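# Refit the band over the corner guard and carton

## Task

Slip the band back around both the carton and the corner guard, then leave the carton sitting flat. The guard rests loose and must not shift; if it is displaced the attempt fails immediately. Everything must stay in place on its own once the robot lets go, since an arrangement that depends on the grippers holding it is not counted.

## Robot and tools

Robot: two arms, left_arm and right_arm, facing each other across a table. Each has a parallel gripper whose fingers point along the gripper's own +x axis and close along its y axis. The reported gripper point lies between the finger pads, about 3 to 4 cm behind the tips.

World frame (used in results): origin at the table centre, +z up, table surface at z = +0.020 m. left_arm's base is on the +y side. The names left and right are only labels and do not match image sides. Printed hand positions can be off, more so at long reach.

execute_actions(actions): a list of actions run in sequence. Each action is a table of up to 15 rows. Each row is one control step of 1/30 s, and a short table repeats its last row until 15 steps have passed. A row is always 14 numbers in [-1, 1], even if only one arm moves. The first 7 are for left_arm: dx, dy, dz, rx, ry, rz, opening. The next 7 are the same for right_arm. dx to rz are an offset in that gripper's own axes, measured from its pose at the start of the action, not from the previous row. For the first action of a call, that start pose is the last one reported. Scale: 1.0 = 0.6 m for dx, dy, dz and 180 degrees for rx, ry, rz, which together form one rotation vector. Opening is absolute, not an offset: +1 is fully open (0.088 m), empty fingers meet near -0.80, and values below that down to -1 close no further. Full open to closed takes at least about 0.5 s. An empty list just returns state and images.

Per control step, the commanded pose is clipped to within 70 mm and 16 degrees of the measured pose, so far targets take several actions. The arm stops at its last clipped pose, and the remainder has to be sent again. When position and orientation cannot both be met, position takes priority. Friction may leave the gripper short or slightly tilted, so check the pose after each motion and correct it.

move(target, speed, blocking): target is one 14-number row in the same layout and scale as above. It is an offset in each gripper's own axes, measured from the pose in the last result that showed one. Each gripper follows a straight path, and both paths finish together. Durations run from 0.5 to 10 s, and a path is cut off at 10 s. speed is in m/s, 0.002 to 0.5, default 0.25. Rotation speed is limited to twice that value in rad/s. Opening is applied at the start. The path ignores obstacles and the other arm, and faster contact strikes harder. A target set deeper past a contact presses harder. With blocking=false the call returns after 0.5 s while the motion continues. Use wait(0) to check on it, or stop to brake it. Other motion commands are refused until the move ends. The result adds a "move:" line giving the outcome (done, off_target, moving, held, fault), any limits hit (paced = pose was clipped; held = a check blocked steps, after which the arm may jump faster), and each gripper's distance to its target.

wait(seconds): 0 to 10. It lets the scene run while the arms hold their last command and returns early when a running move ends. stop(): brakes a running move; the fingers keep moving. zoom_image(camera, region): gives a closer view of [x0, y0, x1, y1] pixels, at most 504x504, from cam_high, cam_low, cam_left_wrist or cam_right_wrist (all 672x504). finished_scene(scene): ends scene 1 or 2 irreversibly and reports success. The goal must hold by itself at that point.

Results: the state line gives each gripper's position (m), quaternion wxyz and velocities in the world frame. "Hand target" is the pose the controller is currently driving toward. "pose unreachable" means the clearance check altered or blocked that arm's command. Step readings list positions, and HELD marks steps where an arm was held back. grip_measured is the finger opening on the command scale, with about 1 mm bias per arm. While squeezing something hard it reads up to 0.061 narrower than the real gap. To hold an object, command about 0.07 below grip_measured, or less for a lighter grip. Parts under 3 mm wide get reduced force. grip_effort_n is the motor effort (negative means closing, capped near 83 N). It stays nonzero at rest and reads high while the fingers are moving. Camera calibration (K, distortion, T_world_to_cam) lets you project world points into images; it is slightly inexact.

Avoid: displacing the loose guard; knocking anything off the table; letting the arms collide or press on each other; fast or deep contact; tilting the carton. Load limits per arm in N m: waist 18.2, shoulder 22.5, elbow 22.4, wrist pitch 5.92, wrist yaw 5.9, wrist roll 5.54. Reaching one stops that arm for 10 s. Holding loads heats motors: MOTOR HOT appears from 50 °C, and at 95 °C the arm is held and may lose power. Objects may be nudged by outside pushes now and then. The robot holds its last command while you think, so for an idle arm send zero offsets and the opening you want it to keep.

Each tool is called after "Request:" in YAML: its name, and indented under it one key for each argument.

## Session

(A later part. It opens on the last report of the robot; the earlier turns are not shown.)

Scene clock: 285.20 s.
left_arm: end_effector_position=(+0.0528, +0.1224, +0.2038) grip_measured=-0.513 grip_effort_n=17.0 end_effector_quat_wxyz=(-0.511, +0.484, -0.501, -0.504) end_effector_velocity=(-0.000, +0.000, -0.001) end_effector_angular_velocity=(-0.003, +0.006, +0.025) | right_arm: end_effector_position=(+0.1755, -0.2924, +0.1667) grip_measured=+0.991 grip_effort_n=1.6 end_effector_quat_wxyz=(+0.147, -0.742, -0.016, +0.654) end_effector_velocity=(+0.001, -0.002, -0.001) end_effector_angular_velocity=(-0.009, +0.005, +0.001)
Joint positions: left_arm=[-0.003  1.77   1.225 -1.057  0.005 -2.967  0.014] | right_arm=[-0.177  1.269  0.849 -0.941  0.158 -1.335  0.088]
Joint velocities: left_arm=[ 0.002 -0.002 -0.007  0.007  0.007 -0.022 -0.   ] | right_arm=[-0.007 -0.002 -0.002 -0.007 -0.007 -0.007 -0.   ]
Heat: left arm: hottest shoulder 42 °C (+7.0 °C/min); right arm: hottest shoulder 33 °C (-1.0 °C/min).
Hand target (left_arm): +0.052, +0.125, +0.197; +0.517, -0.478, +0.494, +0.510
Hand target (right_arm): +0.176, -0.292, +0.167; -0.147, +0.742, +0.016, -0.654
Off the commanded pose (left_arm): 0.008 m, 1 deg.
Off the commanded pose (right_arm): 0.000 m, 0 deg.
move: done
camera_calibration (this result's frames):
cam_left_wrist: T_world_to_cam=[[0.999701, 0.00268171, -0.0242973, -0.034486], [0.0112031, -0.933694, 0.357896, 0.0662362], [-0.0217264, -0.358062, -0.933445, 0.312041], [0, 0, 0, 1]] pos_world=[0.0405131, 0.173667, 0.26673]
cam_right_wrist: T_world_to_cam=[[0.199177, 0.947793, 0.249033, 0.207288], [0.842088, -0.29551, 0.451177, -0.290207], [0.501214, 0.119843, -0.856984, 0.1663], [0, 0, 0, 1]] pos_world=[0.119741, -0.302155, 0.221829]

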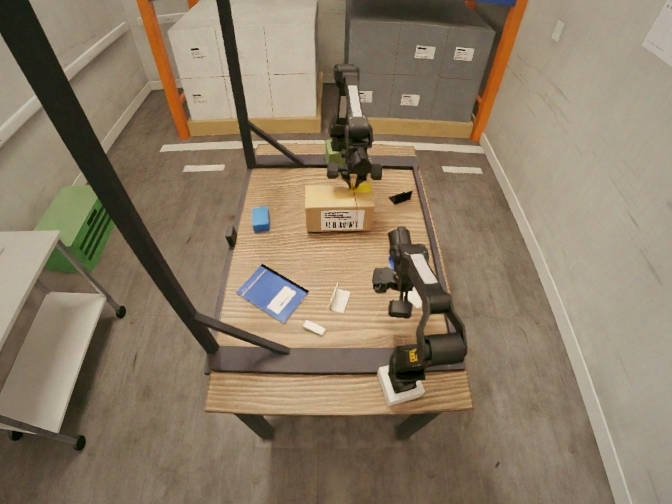

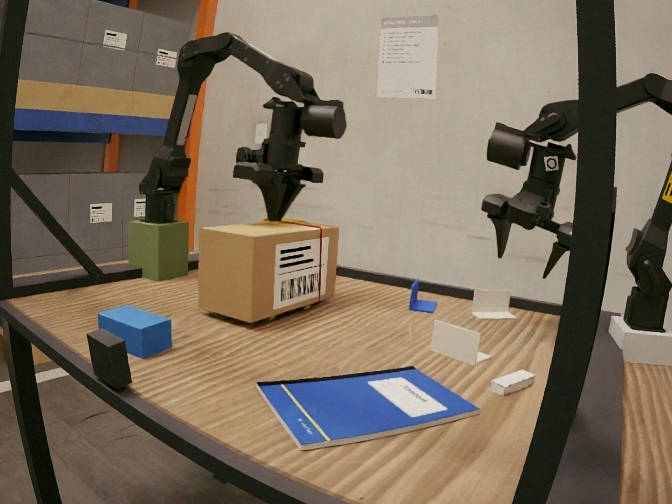

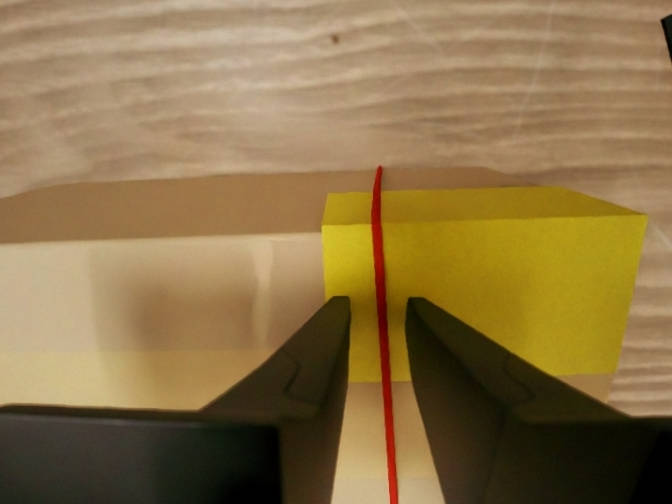

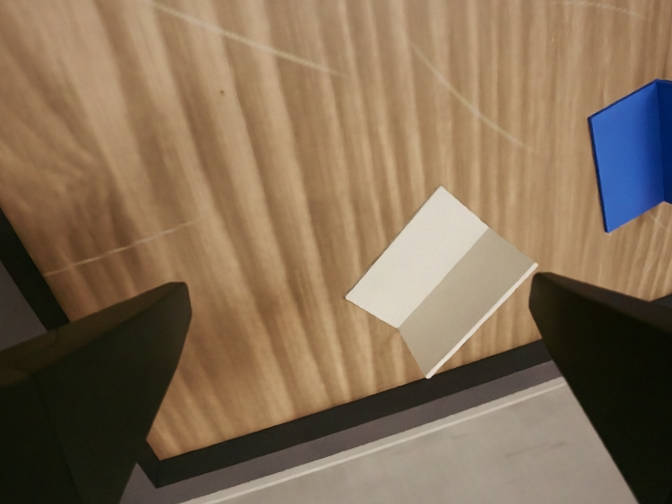

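Request:
execute_actions:
  actions:
    - [[0.002,0,0,0,0,0,-0.7,0,0,0,0,0,0,1]]
    - [[0.002,0,0,0,0,0,-0.9,0,0,0,0,0,0,1]]
    - [[0,0,0,0,0,0,-0.9,0,0,0,0,0,0,1]]

Request:
move:
  target: [-0.03,0,0,0,0,0,-0.9,0,0,0,0,0,0,1]
  speed: 0.015

Scene clock: 293.23 s.
left_arm: end_effector_position=(+0.0531, +0.1218, +0.2037) grip_measured=-0.815 grip_effort_n=-83.5 end_effector_quat_wxyz=(-0.511, +0.485, -0.501, -0.503) end_effector_velocity=(-0.000, +0.002, -0.001) end_effector_angular_velocity=(+0.013, -0.006, +0.005) | right_arm: end_effector_position=(+0.1755, -0.2924, +0.1667) grip_measured=+0.991 grip_effort_n=1.2 end_effector_quat_wxyz=(+0.147, -0.742, -0.016, +0.654) end_effector_velocity=(-0.000, -0.001, +0.001) end_effector_angular_velocity=(-0.004, +0.005, +0.006)
Joint positions: left_arm=[-0.003  1.77   1.224 -1.054  0.003 -2.967  0.   ] | right_arm=[-0.177  1.269  0.849 -0.941  0.158 -1.335  0.088]
Joint velocities: left_arm=[-0.002  0.002 -0.002 -0.007 -0.007 -0.007  0.   ] | right_arm=[-0.002 -0.002  0.002 -0.007 -0.007 -0.007 -0.   ]
Heat: left arm: hottest shoulder 40 °C (+5.1 °C/min); right arm: hottest shoulder 33 °C (-1.0 °C/min).
Hand target (left_arm): +0.053, +0.122, +0.204; +0.511, -0.485, +0.501, +0.503
Hand target (right_arm): +0.176, -0.292, +0.167; -0.147, +0.742, +0.016, -0.654
Off the commanded pose (left_arm): 0.000 m, 0 deg.
Off the commanded pose (right_arm): 0.000 m, 0 deg.
Step readings (end_effector_position; steps 1 to 15: 1st action; 16 to 30: 2nd action; 31 to 45: 3rd action):
0: left_arm (+0.0528, +0.1224, +0.2037) | right_arm (+0.1755, -0.2924, +0.1667)
1: left_arm (+0.0529, +0.1224, +0.2037) | right_arm (+0.1755, -0.2924, +0.1667)
2: left_arm (+0.0530, +0.1222, +0.2037) | right_arm (+0.1755, -0.2924, +0.1667)
4: left_arm (+0.0531, +0.1220, +0.2037) | right_arm (+0.1755, -0.2924, +0.1667)
8: left_arm (+0.0531, +0.1220, +0.2037) | right_arm (+0.1755, -0.2924, +0.1667)
15: left_arm (+0.0531, +0.1220, +0.2037) | right_arm (+0.1755, -0.2924, +0.1667)
16: left_arm (+0.0531, +0.1219, +0.2037) | right_arm (+0.1755, -0.2924, +0.1667)
17: left_arm (+0.0531, +0.1218, +0.2037) | right_arm (+0.1755, -0.2924, +0.1667)
19: left_arm (+0.0531, +0.1218, +0.2037) | right_arm (+0.1755, -0.2924, +0.1667)
23: left_arm (+0.0531, +0.1218, +0.2037) | right_arm (+0.1755, -0.2924, +0.1667)
30: left_arm (+0.0531, +0.1218, +0.2037) | right_arm (+0.1755, -0.2924, +0.1667)
31: left_arm (+0.0531, +0.1218, +0.2037) | right_arm (+0.1755, -0.2924, +0.1667)
32: left_arm (+0.0531, +0.1218, +0.2037) | right_arm (+0.1755, -0.2924, +0.1667)
34: left_arm (+0.0531, +0.1218, +0.2037) | right_arm (+0.1755, -0.2924, +0.1667)
38: left_arm (+0.0531, +0.1218, +0.2037) | right_arm (+0.1755, -0.2924, +0.1667)
45: end_effector_position above
camera_calibration (this result's frames):
cam_left_wrist: T_world_to_cam=[[0.999747, 0.00257074, -0.0223387, -0.0351975], [0.0104539, -0.932693, 0.360519, 0.065101], [-0.0199084, -0.360662, -0.932484, 0.311754], [0, 0, 0, 1]] pos_world=[0.0407145, 0.173248, 0.266449]
cam_right_wrist: T_world_to_cam=[[0.199177, 0.947793, 0.249033, 0.207288], [0.842088, -0.29551, 0.451177, -0.290207], [0.501214, 0.119843, -0.856984, 0.1663], [0, 0, 0, 1]] pos_world=[0.119741, -0.302155, 0.221829]

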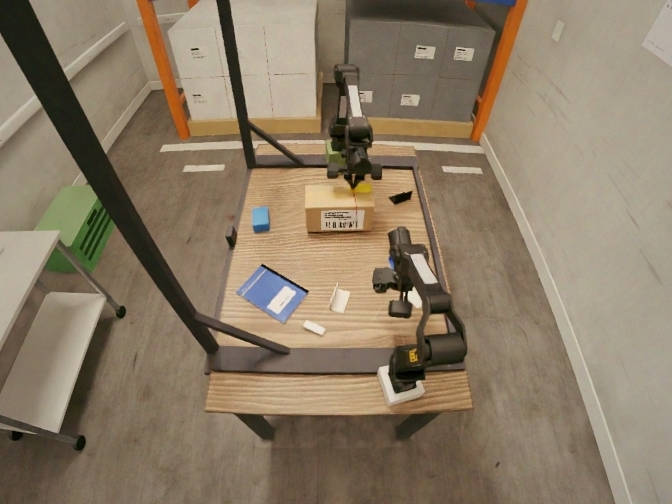

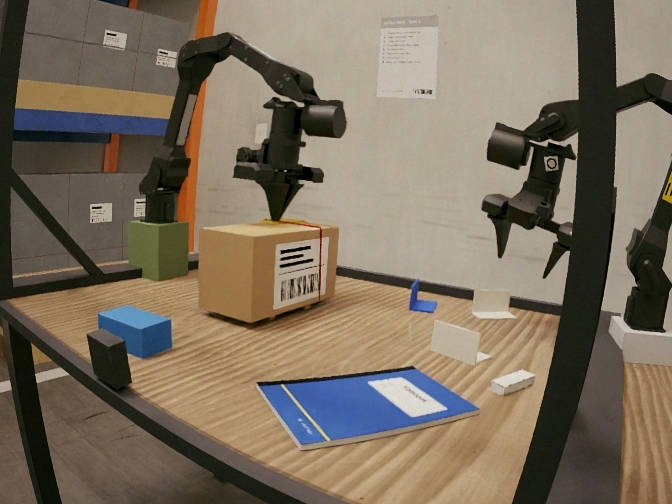

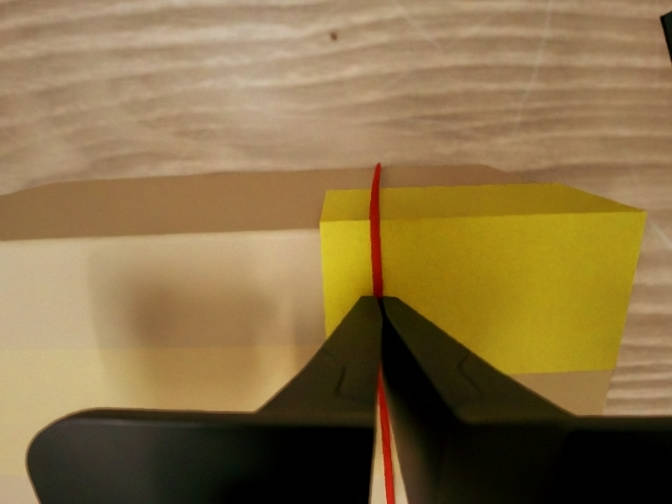

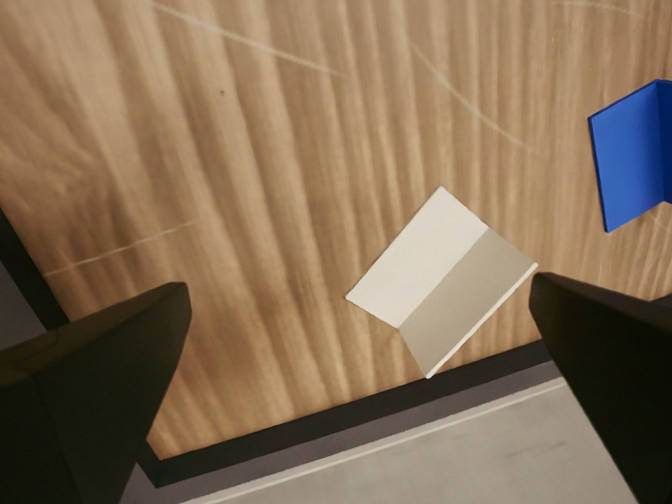

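Scene clock: 294.67 s.
left_arm: end_effector_position=(+0.0528, +0.1236, +0.2146) grip_measured=-0.815 grip_effort_n=-83.5 end_effector_quat_wxyz=(-0.515, +0.479, -0.496, -0.509) end_effector_velocity=(-0.001, +0.002, +0.000) end_effector_angular_velocity=(+0.006, +0.008, +0.010) | right_arm: end_effector_position=(+0.1755, -0.2924, +0.1667) grip_measured=+0.991 grip_effort_n=1.6 end_effector_quat_wxyz=(+0.147, -0.742, -0.016, +0.654) end_effector_velocity=(-0.002, +0.001, -0.000) end_effector_angular_velocity=(+0.006, +0.006, +0.011)
Joint positions: left_arm=[-0.003  1.77   1.269 -1.121  0.003 -2.967  0.   ] | right_arm=[-0.177  1.269  0.849 -0.941  0.158 -1.335  0.088]
Joint velocities: left_arm=[ 0.002 -0.002 -0.002 -0.007  0.007 -0.007  0.   ] | right_arm=[ 0.002 -0.002 -0.002  0.007 -0.007 -0.007 -0.   ]
Heat: left arm: hottest shoulder 40 °C (+5.0 °C/min); right arm: hottest shoulder 33 °C (-1.0 °C/min).
Hand target (left_arm): +0.053, +0.121, +0.222; +0.511, -0.485, +0.501, +0.503
Hand target (right_arm): +0.176, -0.292, +0.167; -0.147, +0.742, +0.016, -0.654
Off the commanded pose (left_arm): 0.007 m, 1 deg.
Off the commanded pose (right_arm): 0.000 m, 0 deg.
move: done
camera_calibration (this result's frames):
cam_left_wrist: T_world_to_cam=[[0.999666, 0.00310475, -0.0256563, -0.0340393], [0.0116378, -0.940483, 0.339641, 0.0682003], [-0.0230748, -0.339826, -0.940205, 0.321812], [0, 0, 0, 1]] pos_world=[0.0406599, 0.173607, 0.278532]
cam_right_wrist: T_world_to_cam=[[0.199177, 0.947793, 0.249033, 0.207288], [0.842088, -0.29551, 0.451177, -0.290207], [0.501214, 0.119843, -0.856984, 0.1663], [0, 0, 0, 1]] pos_world=[0.119741, -0.302155, 0.221829]

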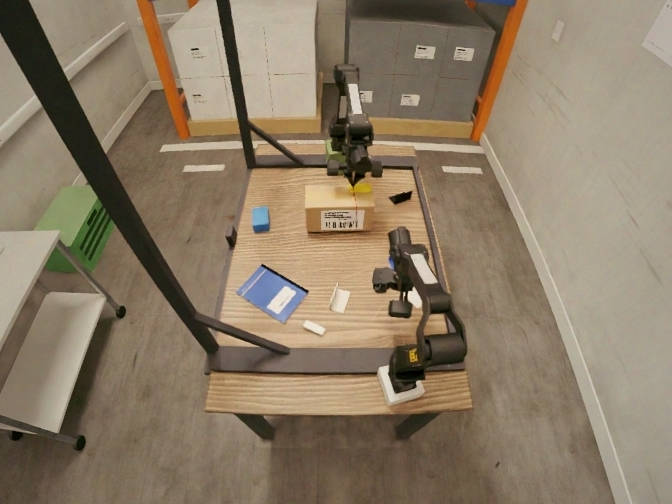

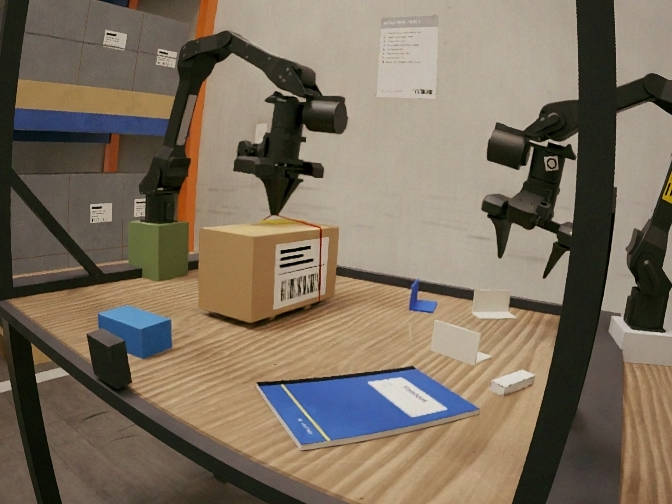

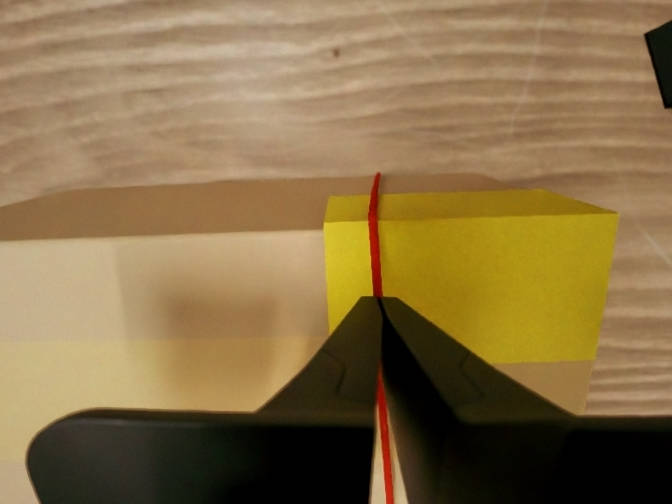

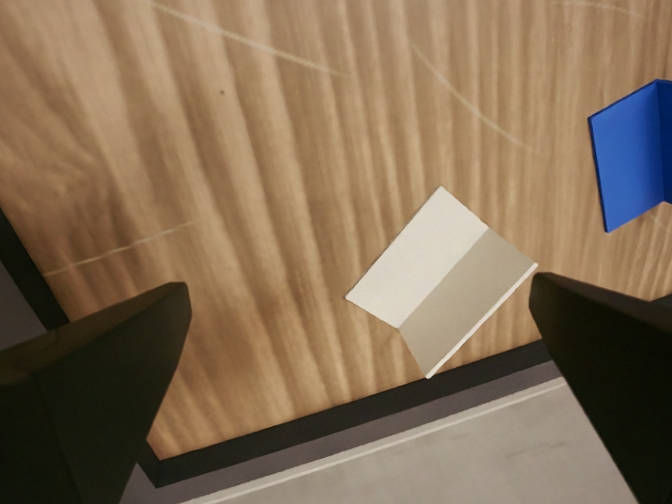

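Request:
move:
  target: [-0.025,0,0.052,0,0,0,-0.9,0,0,0,0,0,0,1]
  speed: 0.02

Request:
move:
  target: [0,-0.016,0,0,0,0,-0.9,0,0,0,0,0,0,1]
  speed: 0.012

Scene clock: 300.33 s.
left_arm: end_effector_position=(+0.0534, +0.1470, +0.2291) grip_measured=-0.815 grip_effort_n=-83.5 end_effector_quat_wxyz=(-0.513, +0.482, -0.497, -0.507) end_effector_velocity=(+0.000, +0.002, -0.001) end_effector_angular_velocity=(+0.013, -0.006, +0.019) | right_arm: end_effector_position=(+0.1755, -0.2924, +0.1667) grip_measured=+0.991 grip_effort_n=1.6 end_effector_quat_wxyz=(+0.147, -0.742, -0.016, +0.654) end_effector_velocity=(-0.004, -0.002, -0.001) end_effector_angular_velocity=(-0.010, +0.019, +0.014)
Joint positions: left_arm=[ 0.011  1.664  1.206 -1.155  0.003 -2.955  0.   ] | right_arm=[-0.177  1.269  0.849 -0.941  0.158 -1.335  0.088]
Joint velocities: left_arm=[-0.002  0.002 -0.002 -0.007 -0.007 -0.022  0.   ] | right_arm=[ 0.002 -0.002 -0.002 -0.007 -0.022 -0.007  0.   ]
Heat: left arm: hottest shoulder 40 °C (+4.0 °C/min); right arm: hottest shoulder 33 °C (-1.0 °C/min).
Hand target (left_arm): +0.053, +0.154, +0.231; +0.515, -0.479, +0.496, +0.509
Hand target (right_arm): +0.176, -0.292, +0.167; -0.147, +0.742, +0.016, -0.654
Off the commanded pose (left_arm): 0.007 m, 1 deg.
Off the commanded pose (right_arm): 0.000 m, 0 deg.
move: done
camera_calibration (this result's frames):
cam_left_wrist: T_world_to_cam=[[0.999676, 0.00556513, -0.0248534, -0.0348478], [0.0138679, -0.937428, 0.347902, 0.0828703], [-0.0213621, -0.348134, -0.937202, 0.343904], [0, 0, 0, 1]] pos_world=[0.0410338, 0.197604, 0.292611]
cam_right_wrist: T_world_to_cam=[[0.199177, 0.947793, 0.249033, 0.207288], [0.842088, -0.29551, 0.451177, -0.290207], [0.501214, 0.119843, -0.856984, 0.1663], [0, 0, 0, 1]] pos_world=[0.119741, -0.302155, 0.221829]

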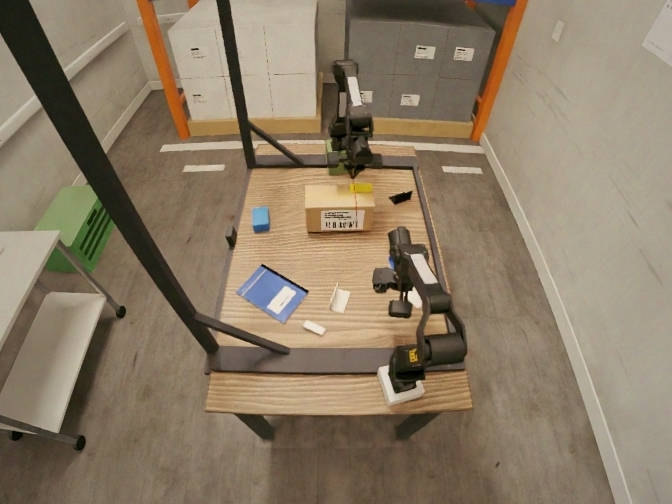

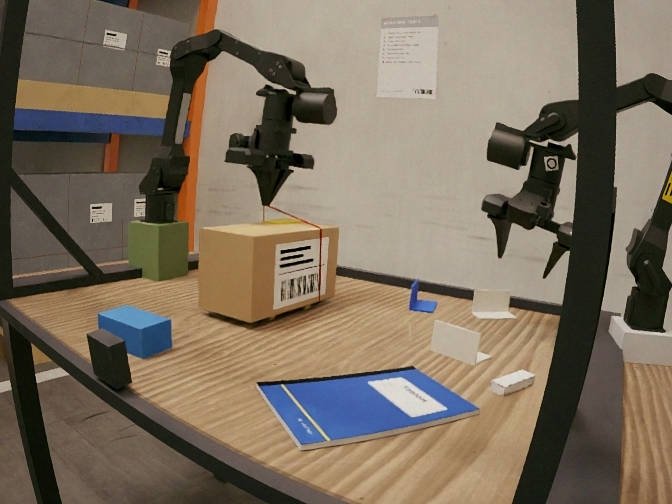

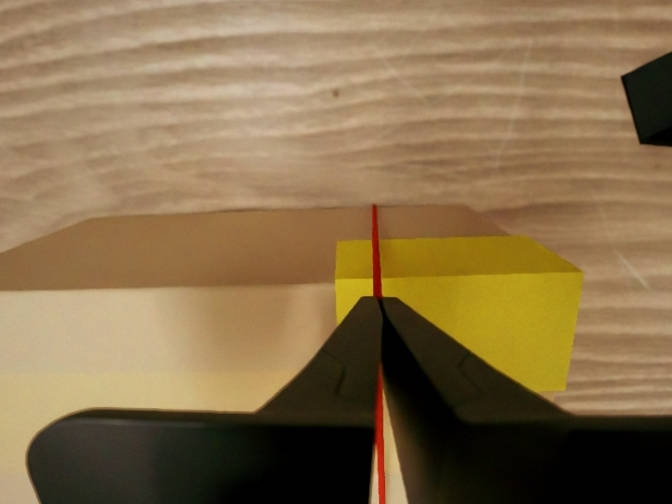

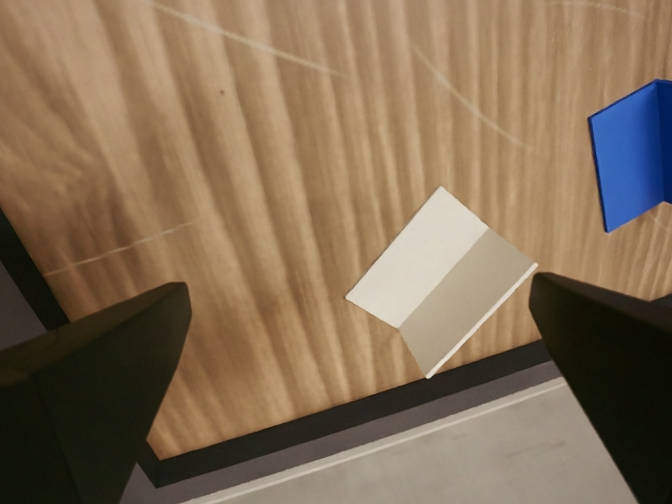

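Scene clock: 301.37 s.
left_arm: end_effector_position=(+0.0617, +0.1455, +0.2298) grip_measured=-0.815 grip_effort_n=-83.5 end_effector_quat_wxyz=(-0.510, +0.486, -0.500, -0.504) end_effector_velocity=(+0.003, +0.006, -0.001) end_effector_angular_velocity=(+0.031, -0.016, -0.006) | right_arm: end_effector_position=(+0.1755, -0.2924, +0.1667) grip_measured=+0.991 grip_effort_n=1.2 end_effector_quat_wxyz=(+0.147, -0.742, -0.016, +0.654) end_effector_velocity=(-0.003, -0.002, -0.001) end_effector_angular_velocity=(-0.012, +0.016, +0.023)
Joint positions: left_arm=[ 0.039  1.664  1.209 -1.145  0.003 -2.929  0.   ] | right_arm=[-0.177  1.269  0.849 -0.941  0.158 -1.335  0.088]
Joint velocities: left_arm=[ 0.002  0.002 -0.002 -0.022 -0.022  0.007  0.   ] | right_arm=[-0.002 -0.002 -0.002 -0.007 -0.022 -0.022  0.   ]
Heat: left arm: hottest shoulder 40 °C (+4.0 °C/min); right arm: hottest shoulder 33 °C (-1.0 °C/min).
Hand target (left_arm): +0.063, +0.147, +0.229; +0.513, -0.482, +0.497, +0.507
Hand target (right_arm): +0.176, -0.292, +0.167; -0.147, +0.742, +0.016, -0.654
Off the commanded pose (left_arm): 0.002 m, 1 deg.
Off the commanded pose (right_arm): 0.000 m, 0 deg.
move: done
camera_calibration (this result's frames):
cam_left_wrist: T_world_to_cam=[[0.9997, 0.00679229, -0.0235362, -0.0435963], [0.0148154, -0.932801, 0.360086, 0.0775425], [-0.0195088, -0.360327, -0.932622, 0.344758], [0, 0, 0, 1]] pos_world=[0.0491602, 0.196853, 0.292581]
cam_right_wrist: T_world_to_cam=[[0.199177, 0.947793, 0.249033, 0.207288], [0.842088, -0.29551, 0.451177, -0.290207], [0.501214, 0.119843, -0.856984, 0.1663], [0, 0, 0, 1]] pos_world=[0.119741, -0.302155, 0.221829]

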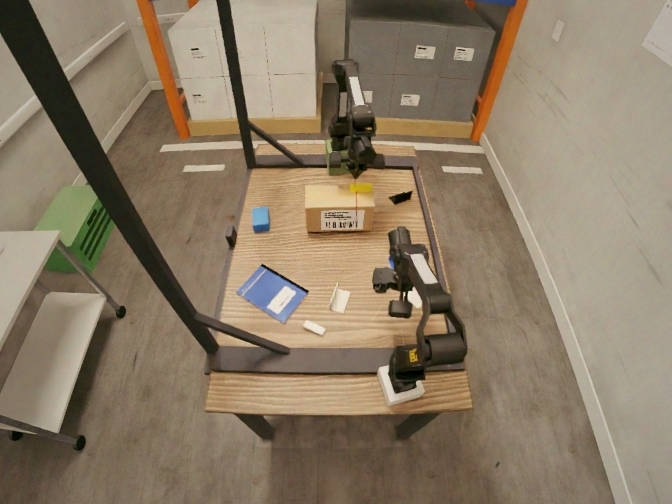

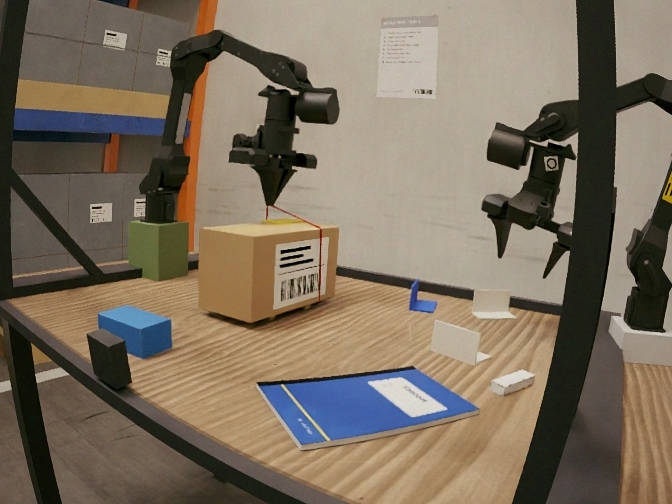

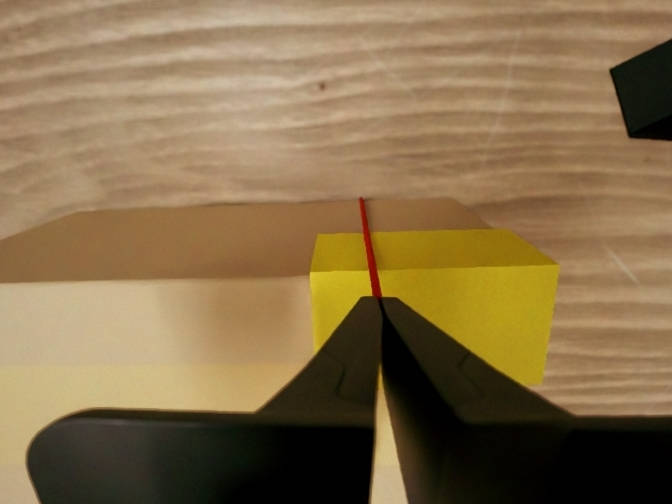

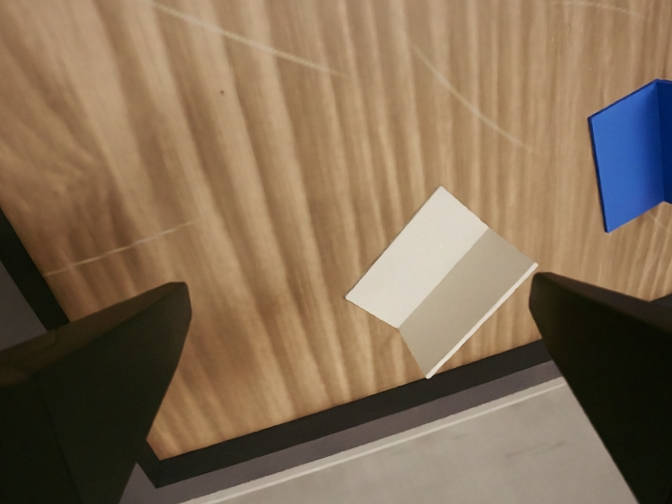

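Request:
move:
  target: [0.046,0,-0.027,0,-0.008,0,-0.9,0,0,0,0,0,0,1]
  speed: 0.015

Scene clock: 313.57 s.
left_arm: end_effector_position=(+0.0616, +0.1301, +0.2054) grip_measured=-0.815 grip_effort_n=-83.5 end_effector_quat_wxyz=(-0.512, +0.482, -0.499, -0.506) end_effector_velocity=(+0.001, -0.001, +0.001) end_effector_angular_velocity=(-0.011, -0.010, +0.005) | right_arm: end_effector_position=(+0.1755, -0.2924, +0.1667) grip_measured=+0.991 grip_effort_n=1.6 end_effector_quat_wxyz=(+0.147, -0.742, -0.016, +0.654) end_effector_velocity=(+0.001, -0.002, -0.001) end_effector_angular_velocity=(-0.011, +0.002, +0.015)
Joint positions: left_arm=[ 0.029  1.751  1.209 -1.067  0.003 -2.936  0.   ] | right_arm=[-0.177  1.269  0.849 -0.941  0.158 -1.335  0.088]
Joint velocities: left_arm=[-0.002 -0.007 -0.002  0.007 -0.007 -0.007  0.   ] | right_arm=[-0.007 -0.002 -0.002 -0.007 -0.007 -0.022 -0.   ]
Heat: left arm: hottest shoulder 39 °C (+1.0 °C/min); right arm: hottest shoulder 33 °C (-1.0 °C/min).
Hand target (left_arm): +0.061, +0.130, +0.202; +0.516, -0.479, +0.494, +0.510
Hand target (right_arm): +0.176, -0.292, +0.167; -0.147, +0.742, +0.016, -0.654
Off the commanded pose (left_arm): 0.004 m, 1 deg.
Off the commanded pose (right_arm): 0.000 m, 0 deg.
move: done
camera_calibration (this result's frames):
cam_left_wrist: T_world_to_cam=[[0.99968, 0.00358525, -0.0250429, -0.0432077], [0.0121567, -0.936203, 0.35125, 0.074358], [-0.0221859, -0.351442, -0.935947, 0.316162], [0, 0, 0, 1]] pos_world=[0.0493043, 0.180882, 0.268711]
cam_right_wrist: T_world_to_cam=[[0.199177, 0.947793, 0.249033, 0.207288], [0.842088, -0.29551, 0.451177, -0.290207], [0.501214, 0.119843, -0.856984, 0.1663], [0, 0, 0, 1]] pos_world=[0.119741, -0.302155, 0.221829]

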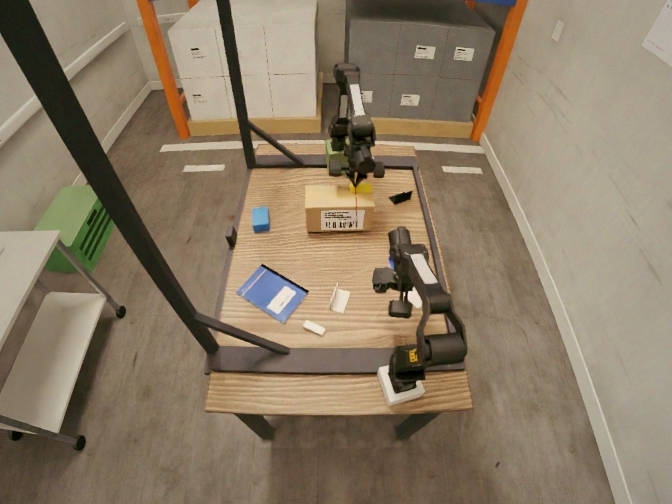

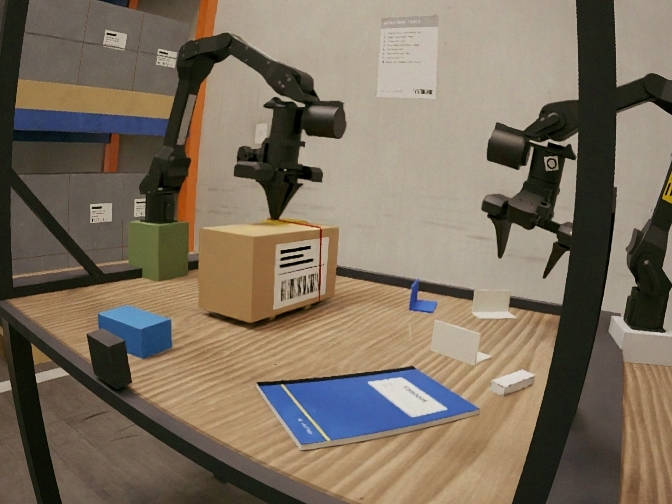

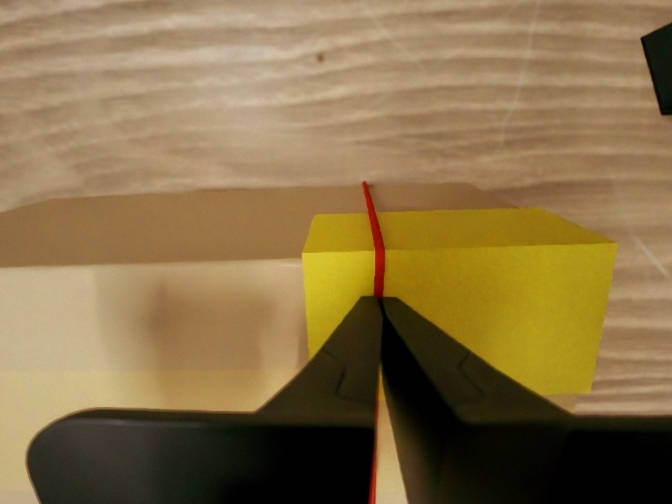

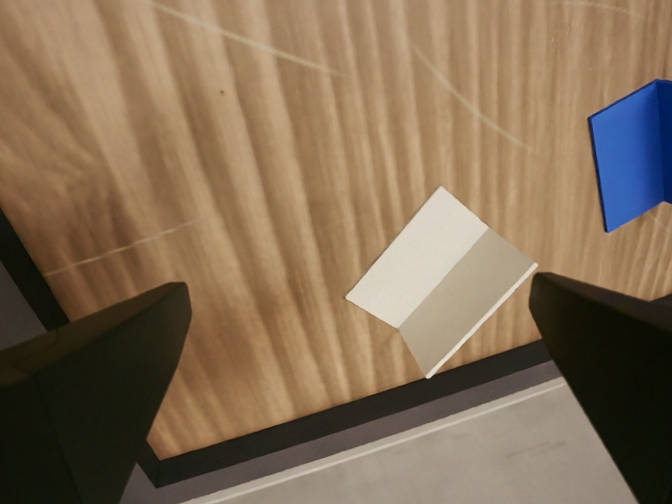

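Request:
execute_actions:
  actions:
    - [[0,0,0,0,0,0,-0.72,0,0,0,0,0,0,1]]
    - [[0,0,0,0,0,0,-0.53,0,0,0,0,0,0,1]]

Request:
move:
  target: [-0.12,0,-0.02,0,0,0,-0.51,0,0,0,0,0,0,1]
  speed: 0.08

Scene clock: 318.93 s.
left_arm: end_effector_position=(+0.0616, +0.1299, +0.2053) grip_measured=-0.534 grip_effort_n=17.0 end_effector_quat_wxyz=(-0.512, +0.482, -0.499, -0.506) end_effector_velocity=(+0.003, -0.001, +0.001) end_effector_angular_velocity=(-0.008, -0.024, +0.004) | right_arm: end_effector_position=(+0.1755, -0.2924, +0.1667) grip_measured=+0.991 grip_effort_n=1.6 end_effector_quat_wxyz=(+0.147, -0.742, -0.016, +0.654) end_effector_velocity=(-0.000, -0.002, -0.001) end_effector_angular_velocity=(-0.011, +0.002, +0.020)
Joint positions: left_arm=[ 0.029  1.752  1.209 -1.067  0.003 -2.936  0.013] | right_arm=[-0.177  1.269  0.849 -0.941  0.158 -1.335  0.088]
Joint velocities: left_arm=[-0.002 -0.007 -0.002  0.007 -0.022 -0.007  0.   ] | right_arm=[-0.002 -0.002 -0.002 -0.007 -0.007 -0.022 -0.   ]
Heat: left arm: hottest shoulder 38 °C (-1.0 °C/min); right arm: hottest shoulder 33 °C (-1.0 °C/min).
Hand target (left_arm): +0.062, +0.130, +0.205; +0.512, -0.482, +0.499, +0.506
Hand target (right_arm): +0.176, -0.292, +0.167; -0.147, +0.742, +0.016, -0.654
Off the commanded pose (left_arm): 0.000 m, 0 deg.
Off the commanded pose (right_arm): 0.000 m, 0 deg.
Step readings (end_effector_position; steps 1 to 15: 1st action; 16 to 30: 2nd action):
0: left_arm (+0.0616, +0.1301, +0.2053) | right_arm (+0.1755, -0.2924, +0.1667)
1: left_arm (+0.0616, +0.1300, +0.2053) | right_arm (+0.1755, -0.2924, +0.1667)
2: left_arm (+0.0616, +0.1299, +0.2053) | right_arm (+0.1755, -0.2924, +0.1667)
4: left_arm (+0.0616, +0.1299, +0.2053) | right_arm (+0.1755, -0.2924, +0.1667)
8: left_arm (+0.0616, +0.1299, +0.2053) | right_arm (+0.1755, -0.2924, +0.1667)
15: left_arm (+0.0616, +0.1299, +0.2053) | right_arm (+0.1755, -0.2924, +0.1667)
16: left_arm (+0.0616, +0.1299, +0.2053) | right_arm (+0.1755, -0.2924, +0.1667)
17: left_arm (+0.0616, +0.1299, +0.2053) | right_arm (+0.1755, -0.2924, +0.1667)
19: left_arm (+0.0616, +0.1299, +0.2053) | right_arm (+0.1755, -0.2924, +0.1667)
23: left_arm (+0.0616, +0.1299, +0.2053) | right_arm (+0.1755, -0.2924, +0.1667)
30: end_effector_position above
camera_calibration (this result's frames):
cam_left_wrist: T_world_to_cam=[[0.999682, 0.00357587, -0.0249749, -0.0432508], [0.0121324, -0.936071, 0.351602, 0.0741681], [-0.022121, -0.351793, -0.935816, 0.316019], [0, 0, 0, 1]] pos_world=[0.0493279, 0.180754, 0.268578]
cam_right_wrist: T_world_to_cam=[[0.199177, 0.947793, 0.249033, 0.207288], [0.842088, -0.29551, 0.451177, -0.290207], [0.501214, 0.119843, -0.856984, 0.1663], [0, 0, 0, 1]] pos_world=[0.119741, -0.302155, 0.221829]

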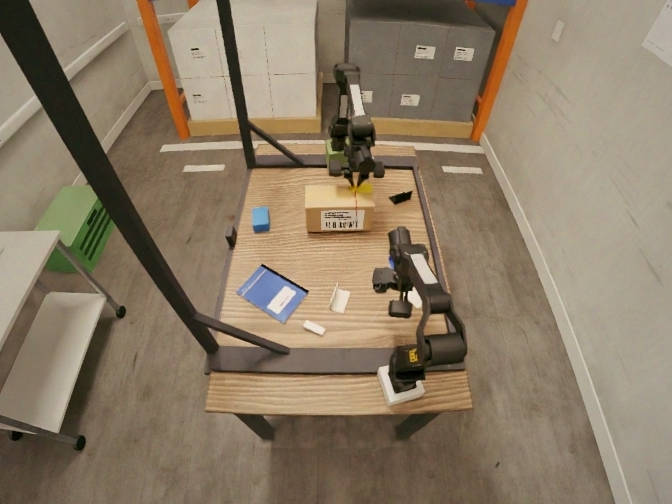

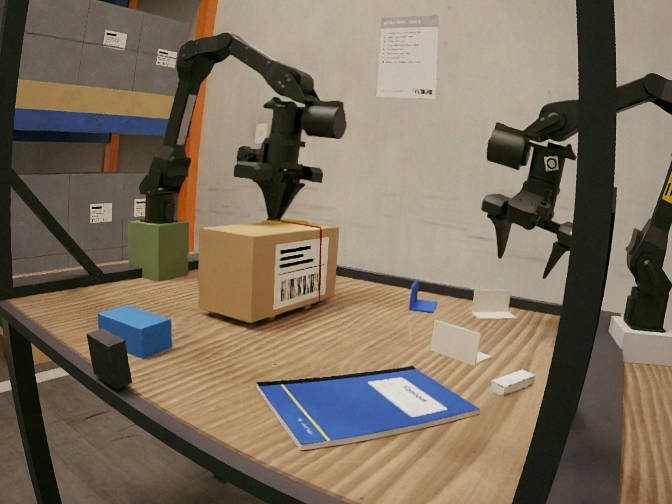

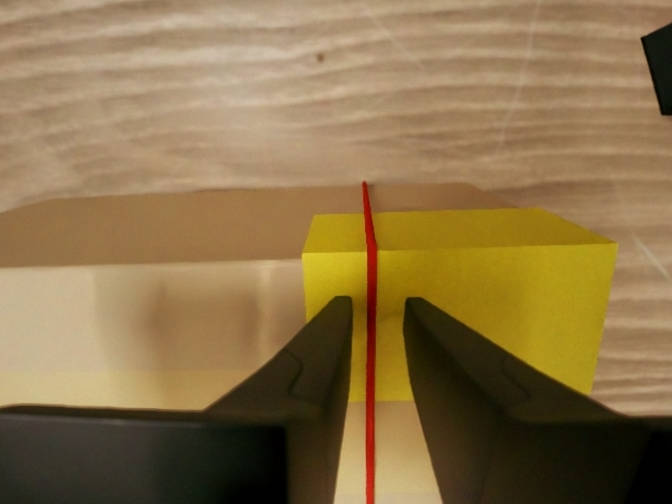

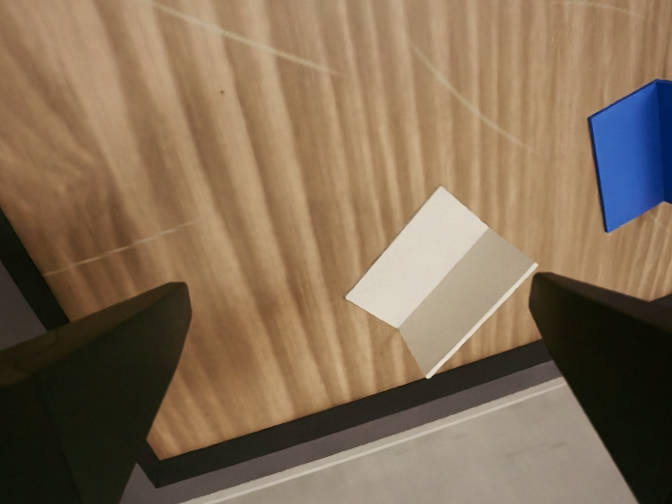

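Scene clock: 320.23 s.
left_arm: end_effector_position=(+0.0623, +0.1170, +0.2782) grip_measured=-0.513 grip_effort_n=17.0 end_effector_quat_wxyz=(-0.512, +0.484, -0.501, -0.503) end_effector_velocity=(-0.003, +0.006, +0.004) end_effector_angular_velocity=(+0.020, +0.011, -0.010) | right_arm: end_effector_position=(+0.1755, -0.2924, +0.1667) grip_measured=+0.991 grip_effort_n=1.2 end_effector_quat_wxyz=(+0.147, -0.742, -0.016, +0.654) end_effector_velocity=(-0.001, +0.001, -0.001) end_effector_angular_velocity=(+0.001, +0.006, +0.006)
Joint positions: left_arm=[ 0.023  1.752  1.503 -1.354  0.003 -2.938  0.014] | right_arm=[-0.177  1.269  0.849 -0.941  0.158 -1.335  0.088]
Joint velocities: left_arm=[-0.002 -0.007  0.007 -0.037  0.007  0.007 -0.   ] | right_arm=[-0.002  0.002 -0.002  0.007 -0.007 -0.007 -0.   ]
Heat: left arm: hottest shoulder 38 °C (-1.0 °C/min); right arm: hottest shoulder 33 °C (-1.0 °C/min).
Hand target (left_arm): +0.062, +0.115, +0.277; +0.512, -0.482, +0.499, +0.506
Hand target (right_arm): +0.176, -0.292, +0.167; -0.147, +0.742, +0.016, -0.654
Off the commanded pose (left_arm): 0.002 m, 0 deg.
Off the commanded pose (right_arm): 0.000 m, 0 deg.
move: done
camera_calibration (this result's frames):
cam_left_wrist: T_world_to_cam=[[0.999718, 0.000749894, -0.0237356, -0.0420957], [0.00918971, -0.933846, 0.357557, 0.034683], [-0.0218973, -0.357674, -0.93359, 0.37974], [0, 0, 0, 1]] pos_world=[0.0500804, 0.168243, 0.341121]
cam_right_wrist: T_world_to_cam=[[0.199177, 0.947793, 0.249033, 0.207288], [0.842088, -0.29551, 0.451177, -0.290207], [0.501214, 0.119843, -0.856984, 0.1663], [0, 0, 0, 1]] pos_world=[0.119741, -0.302155, 0.221829]

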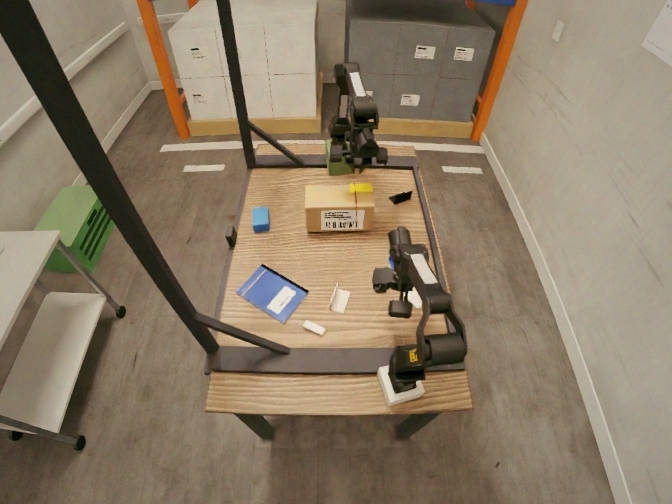

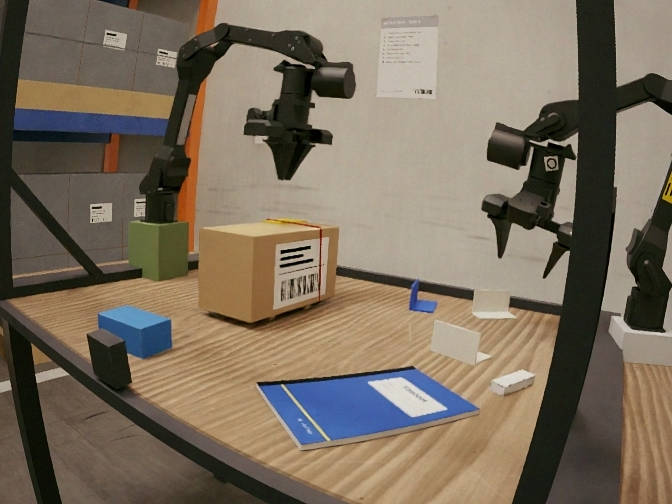

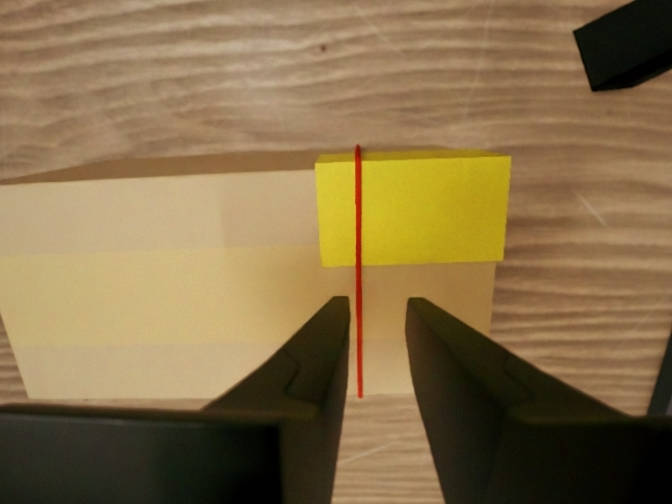

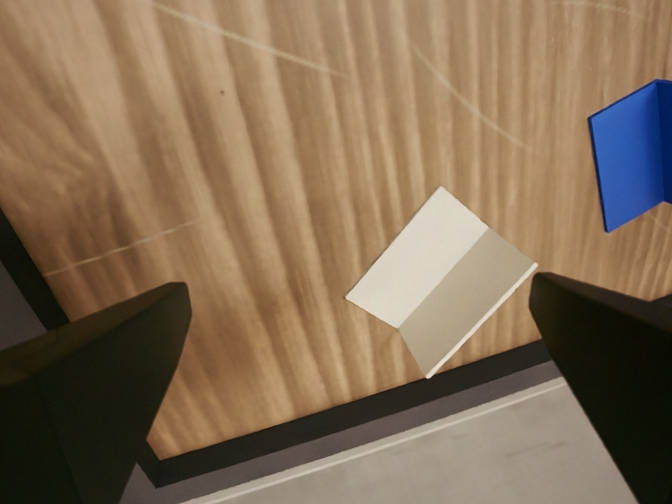

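Request:
zoom_image:
  camera: "cam_high"
  region: [290, 160, 410, 250]

Request:
zoom_image:
  camera: "cam_low"
  region: [240, 200, 360, 330]

Request:
zoom_image:
  camera: "cam_left_wrist"
  region: [280, 120, 540, 420]

Region (290, 160, 410, 250) of cam_high's 672x504 image, scaled by 4.200, with more detail than that image has; it fills the top 378 rows of this view, and the rest is white.

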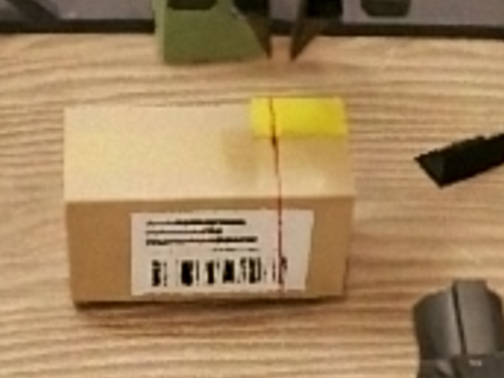

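Region (240, 200, 360, 330) of cam_low's 672x504 image, scaled by 3.877, with more detail than that image has; it fills the left 465 columns of this view, and the rest is white.

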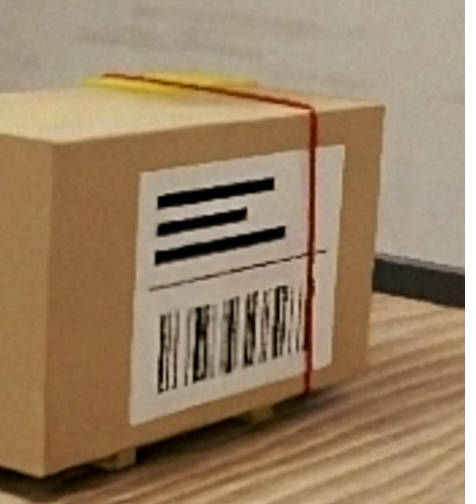

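Region (280, 120, 540, 420) of cam_left_wrist's 672x504 image, scaled by 1.680, with more detail than that image has; it fills the left 437 columns of this view, and the rest is white.

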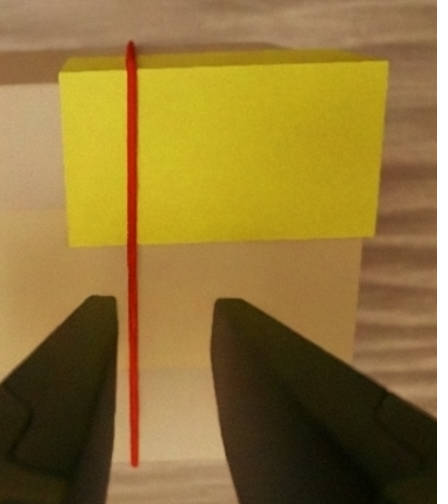

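Request:
zoom_image:
  camera: "cam_low"
  region: [300, 215, 350, 315]

Request:
zoom_image:
  camera: "cam_high"
  region: [330, 175, 390, 240]

Region (300, 215, 350, 315) of cam_low's 672x504 image, scaled by 5.040, with more detail than that image has.

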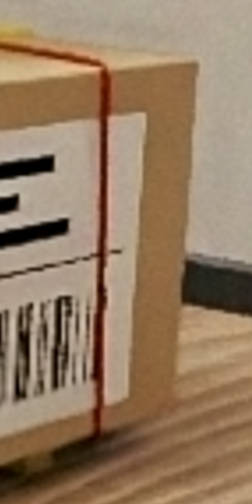

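Region (330, 175, 390, 240) of cam_high's 672x504 image, scaled by 7.754, with more detail than that image has; it fills the left 465 columns of this view, and the rest is white.

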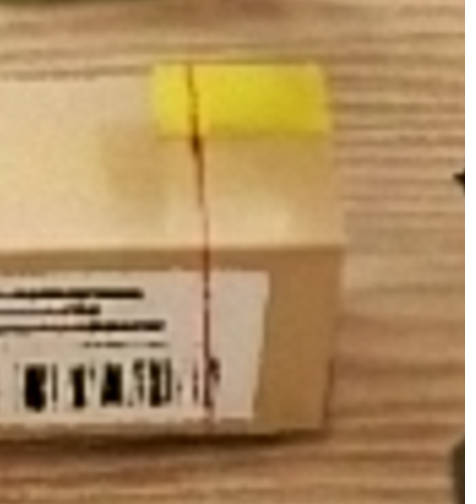

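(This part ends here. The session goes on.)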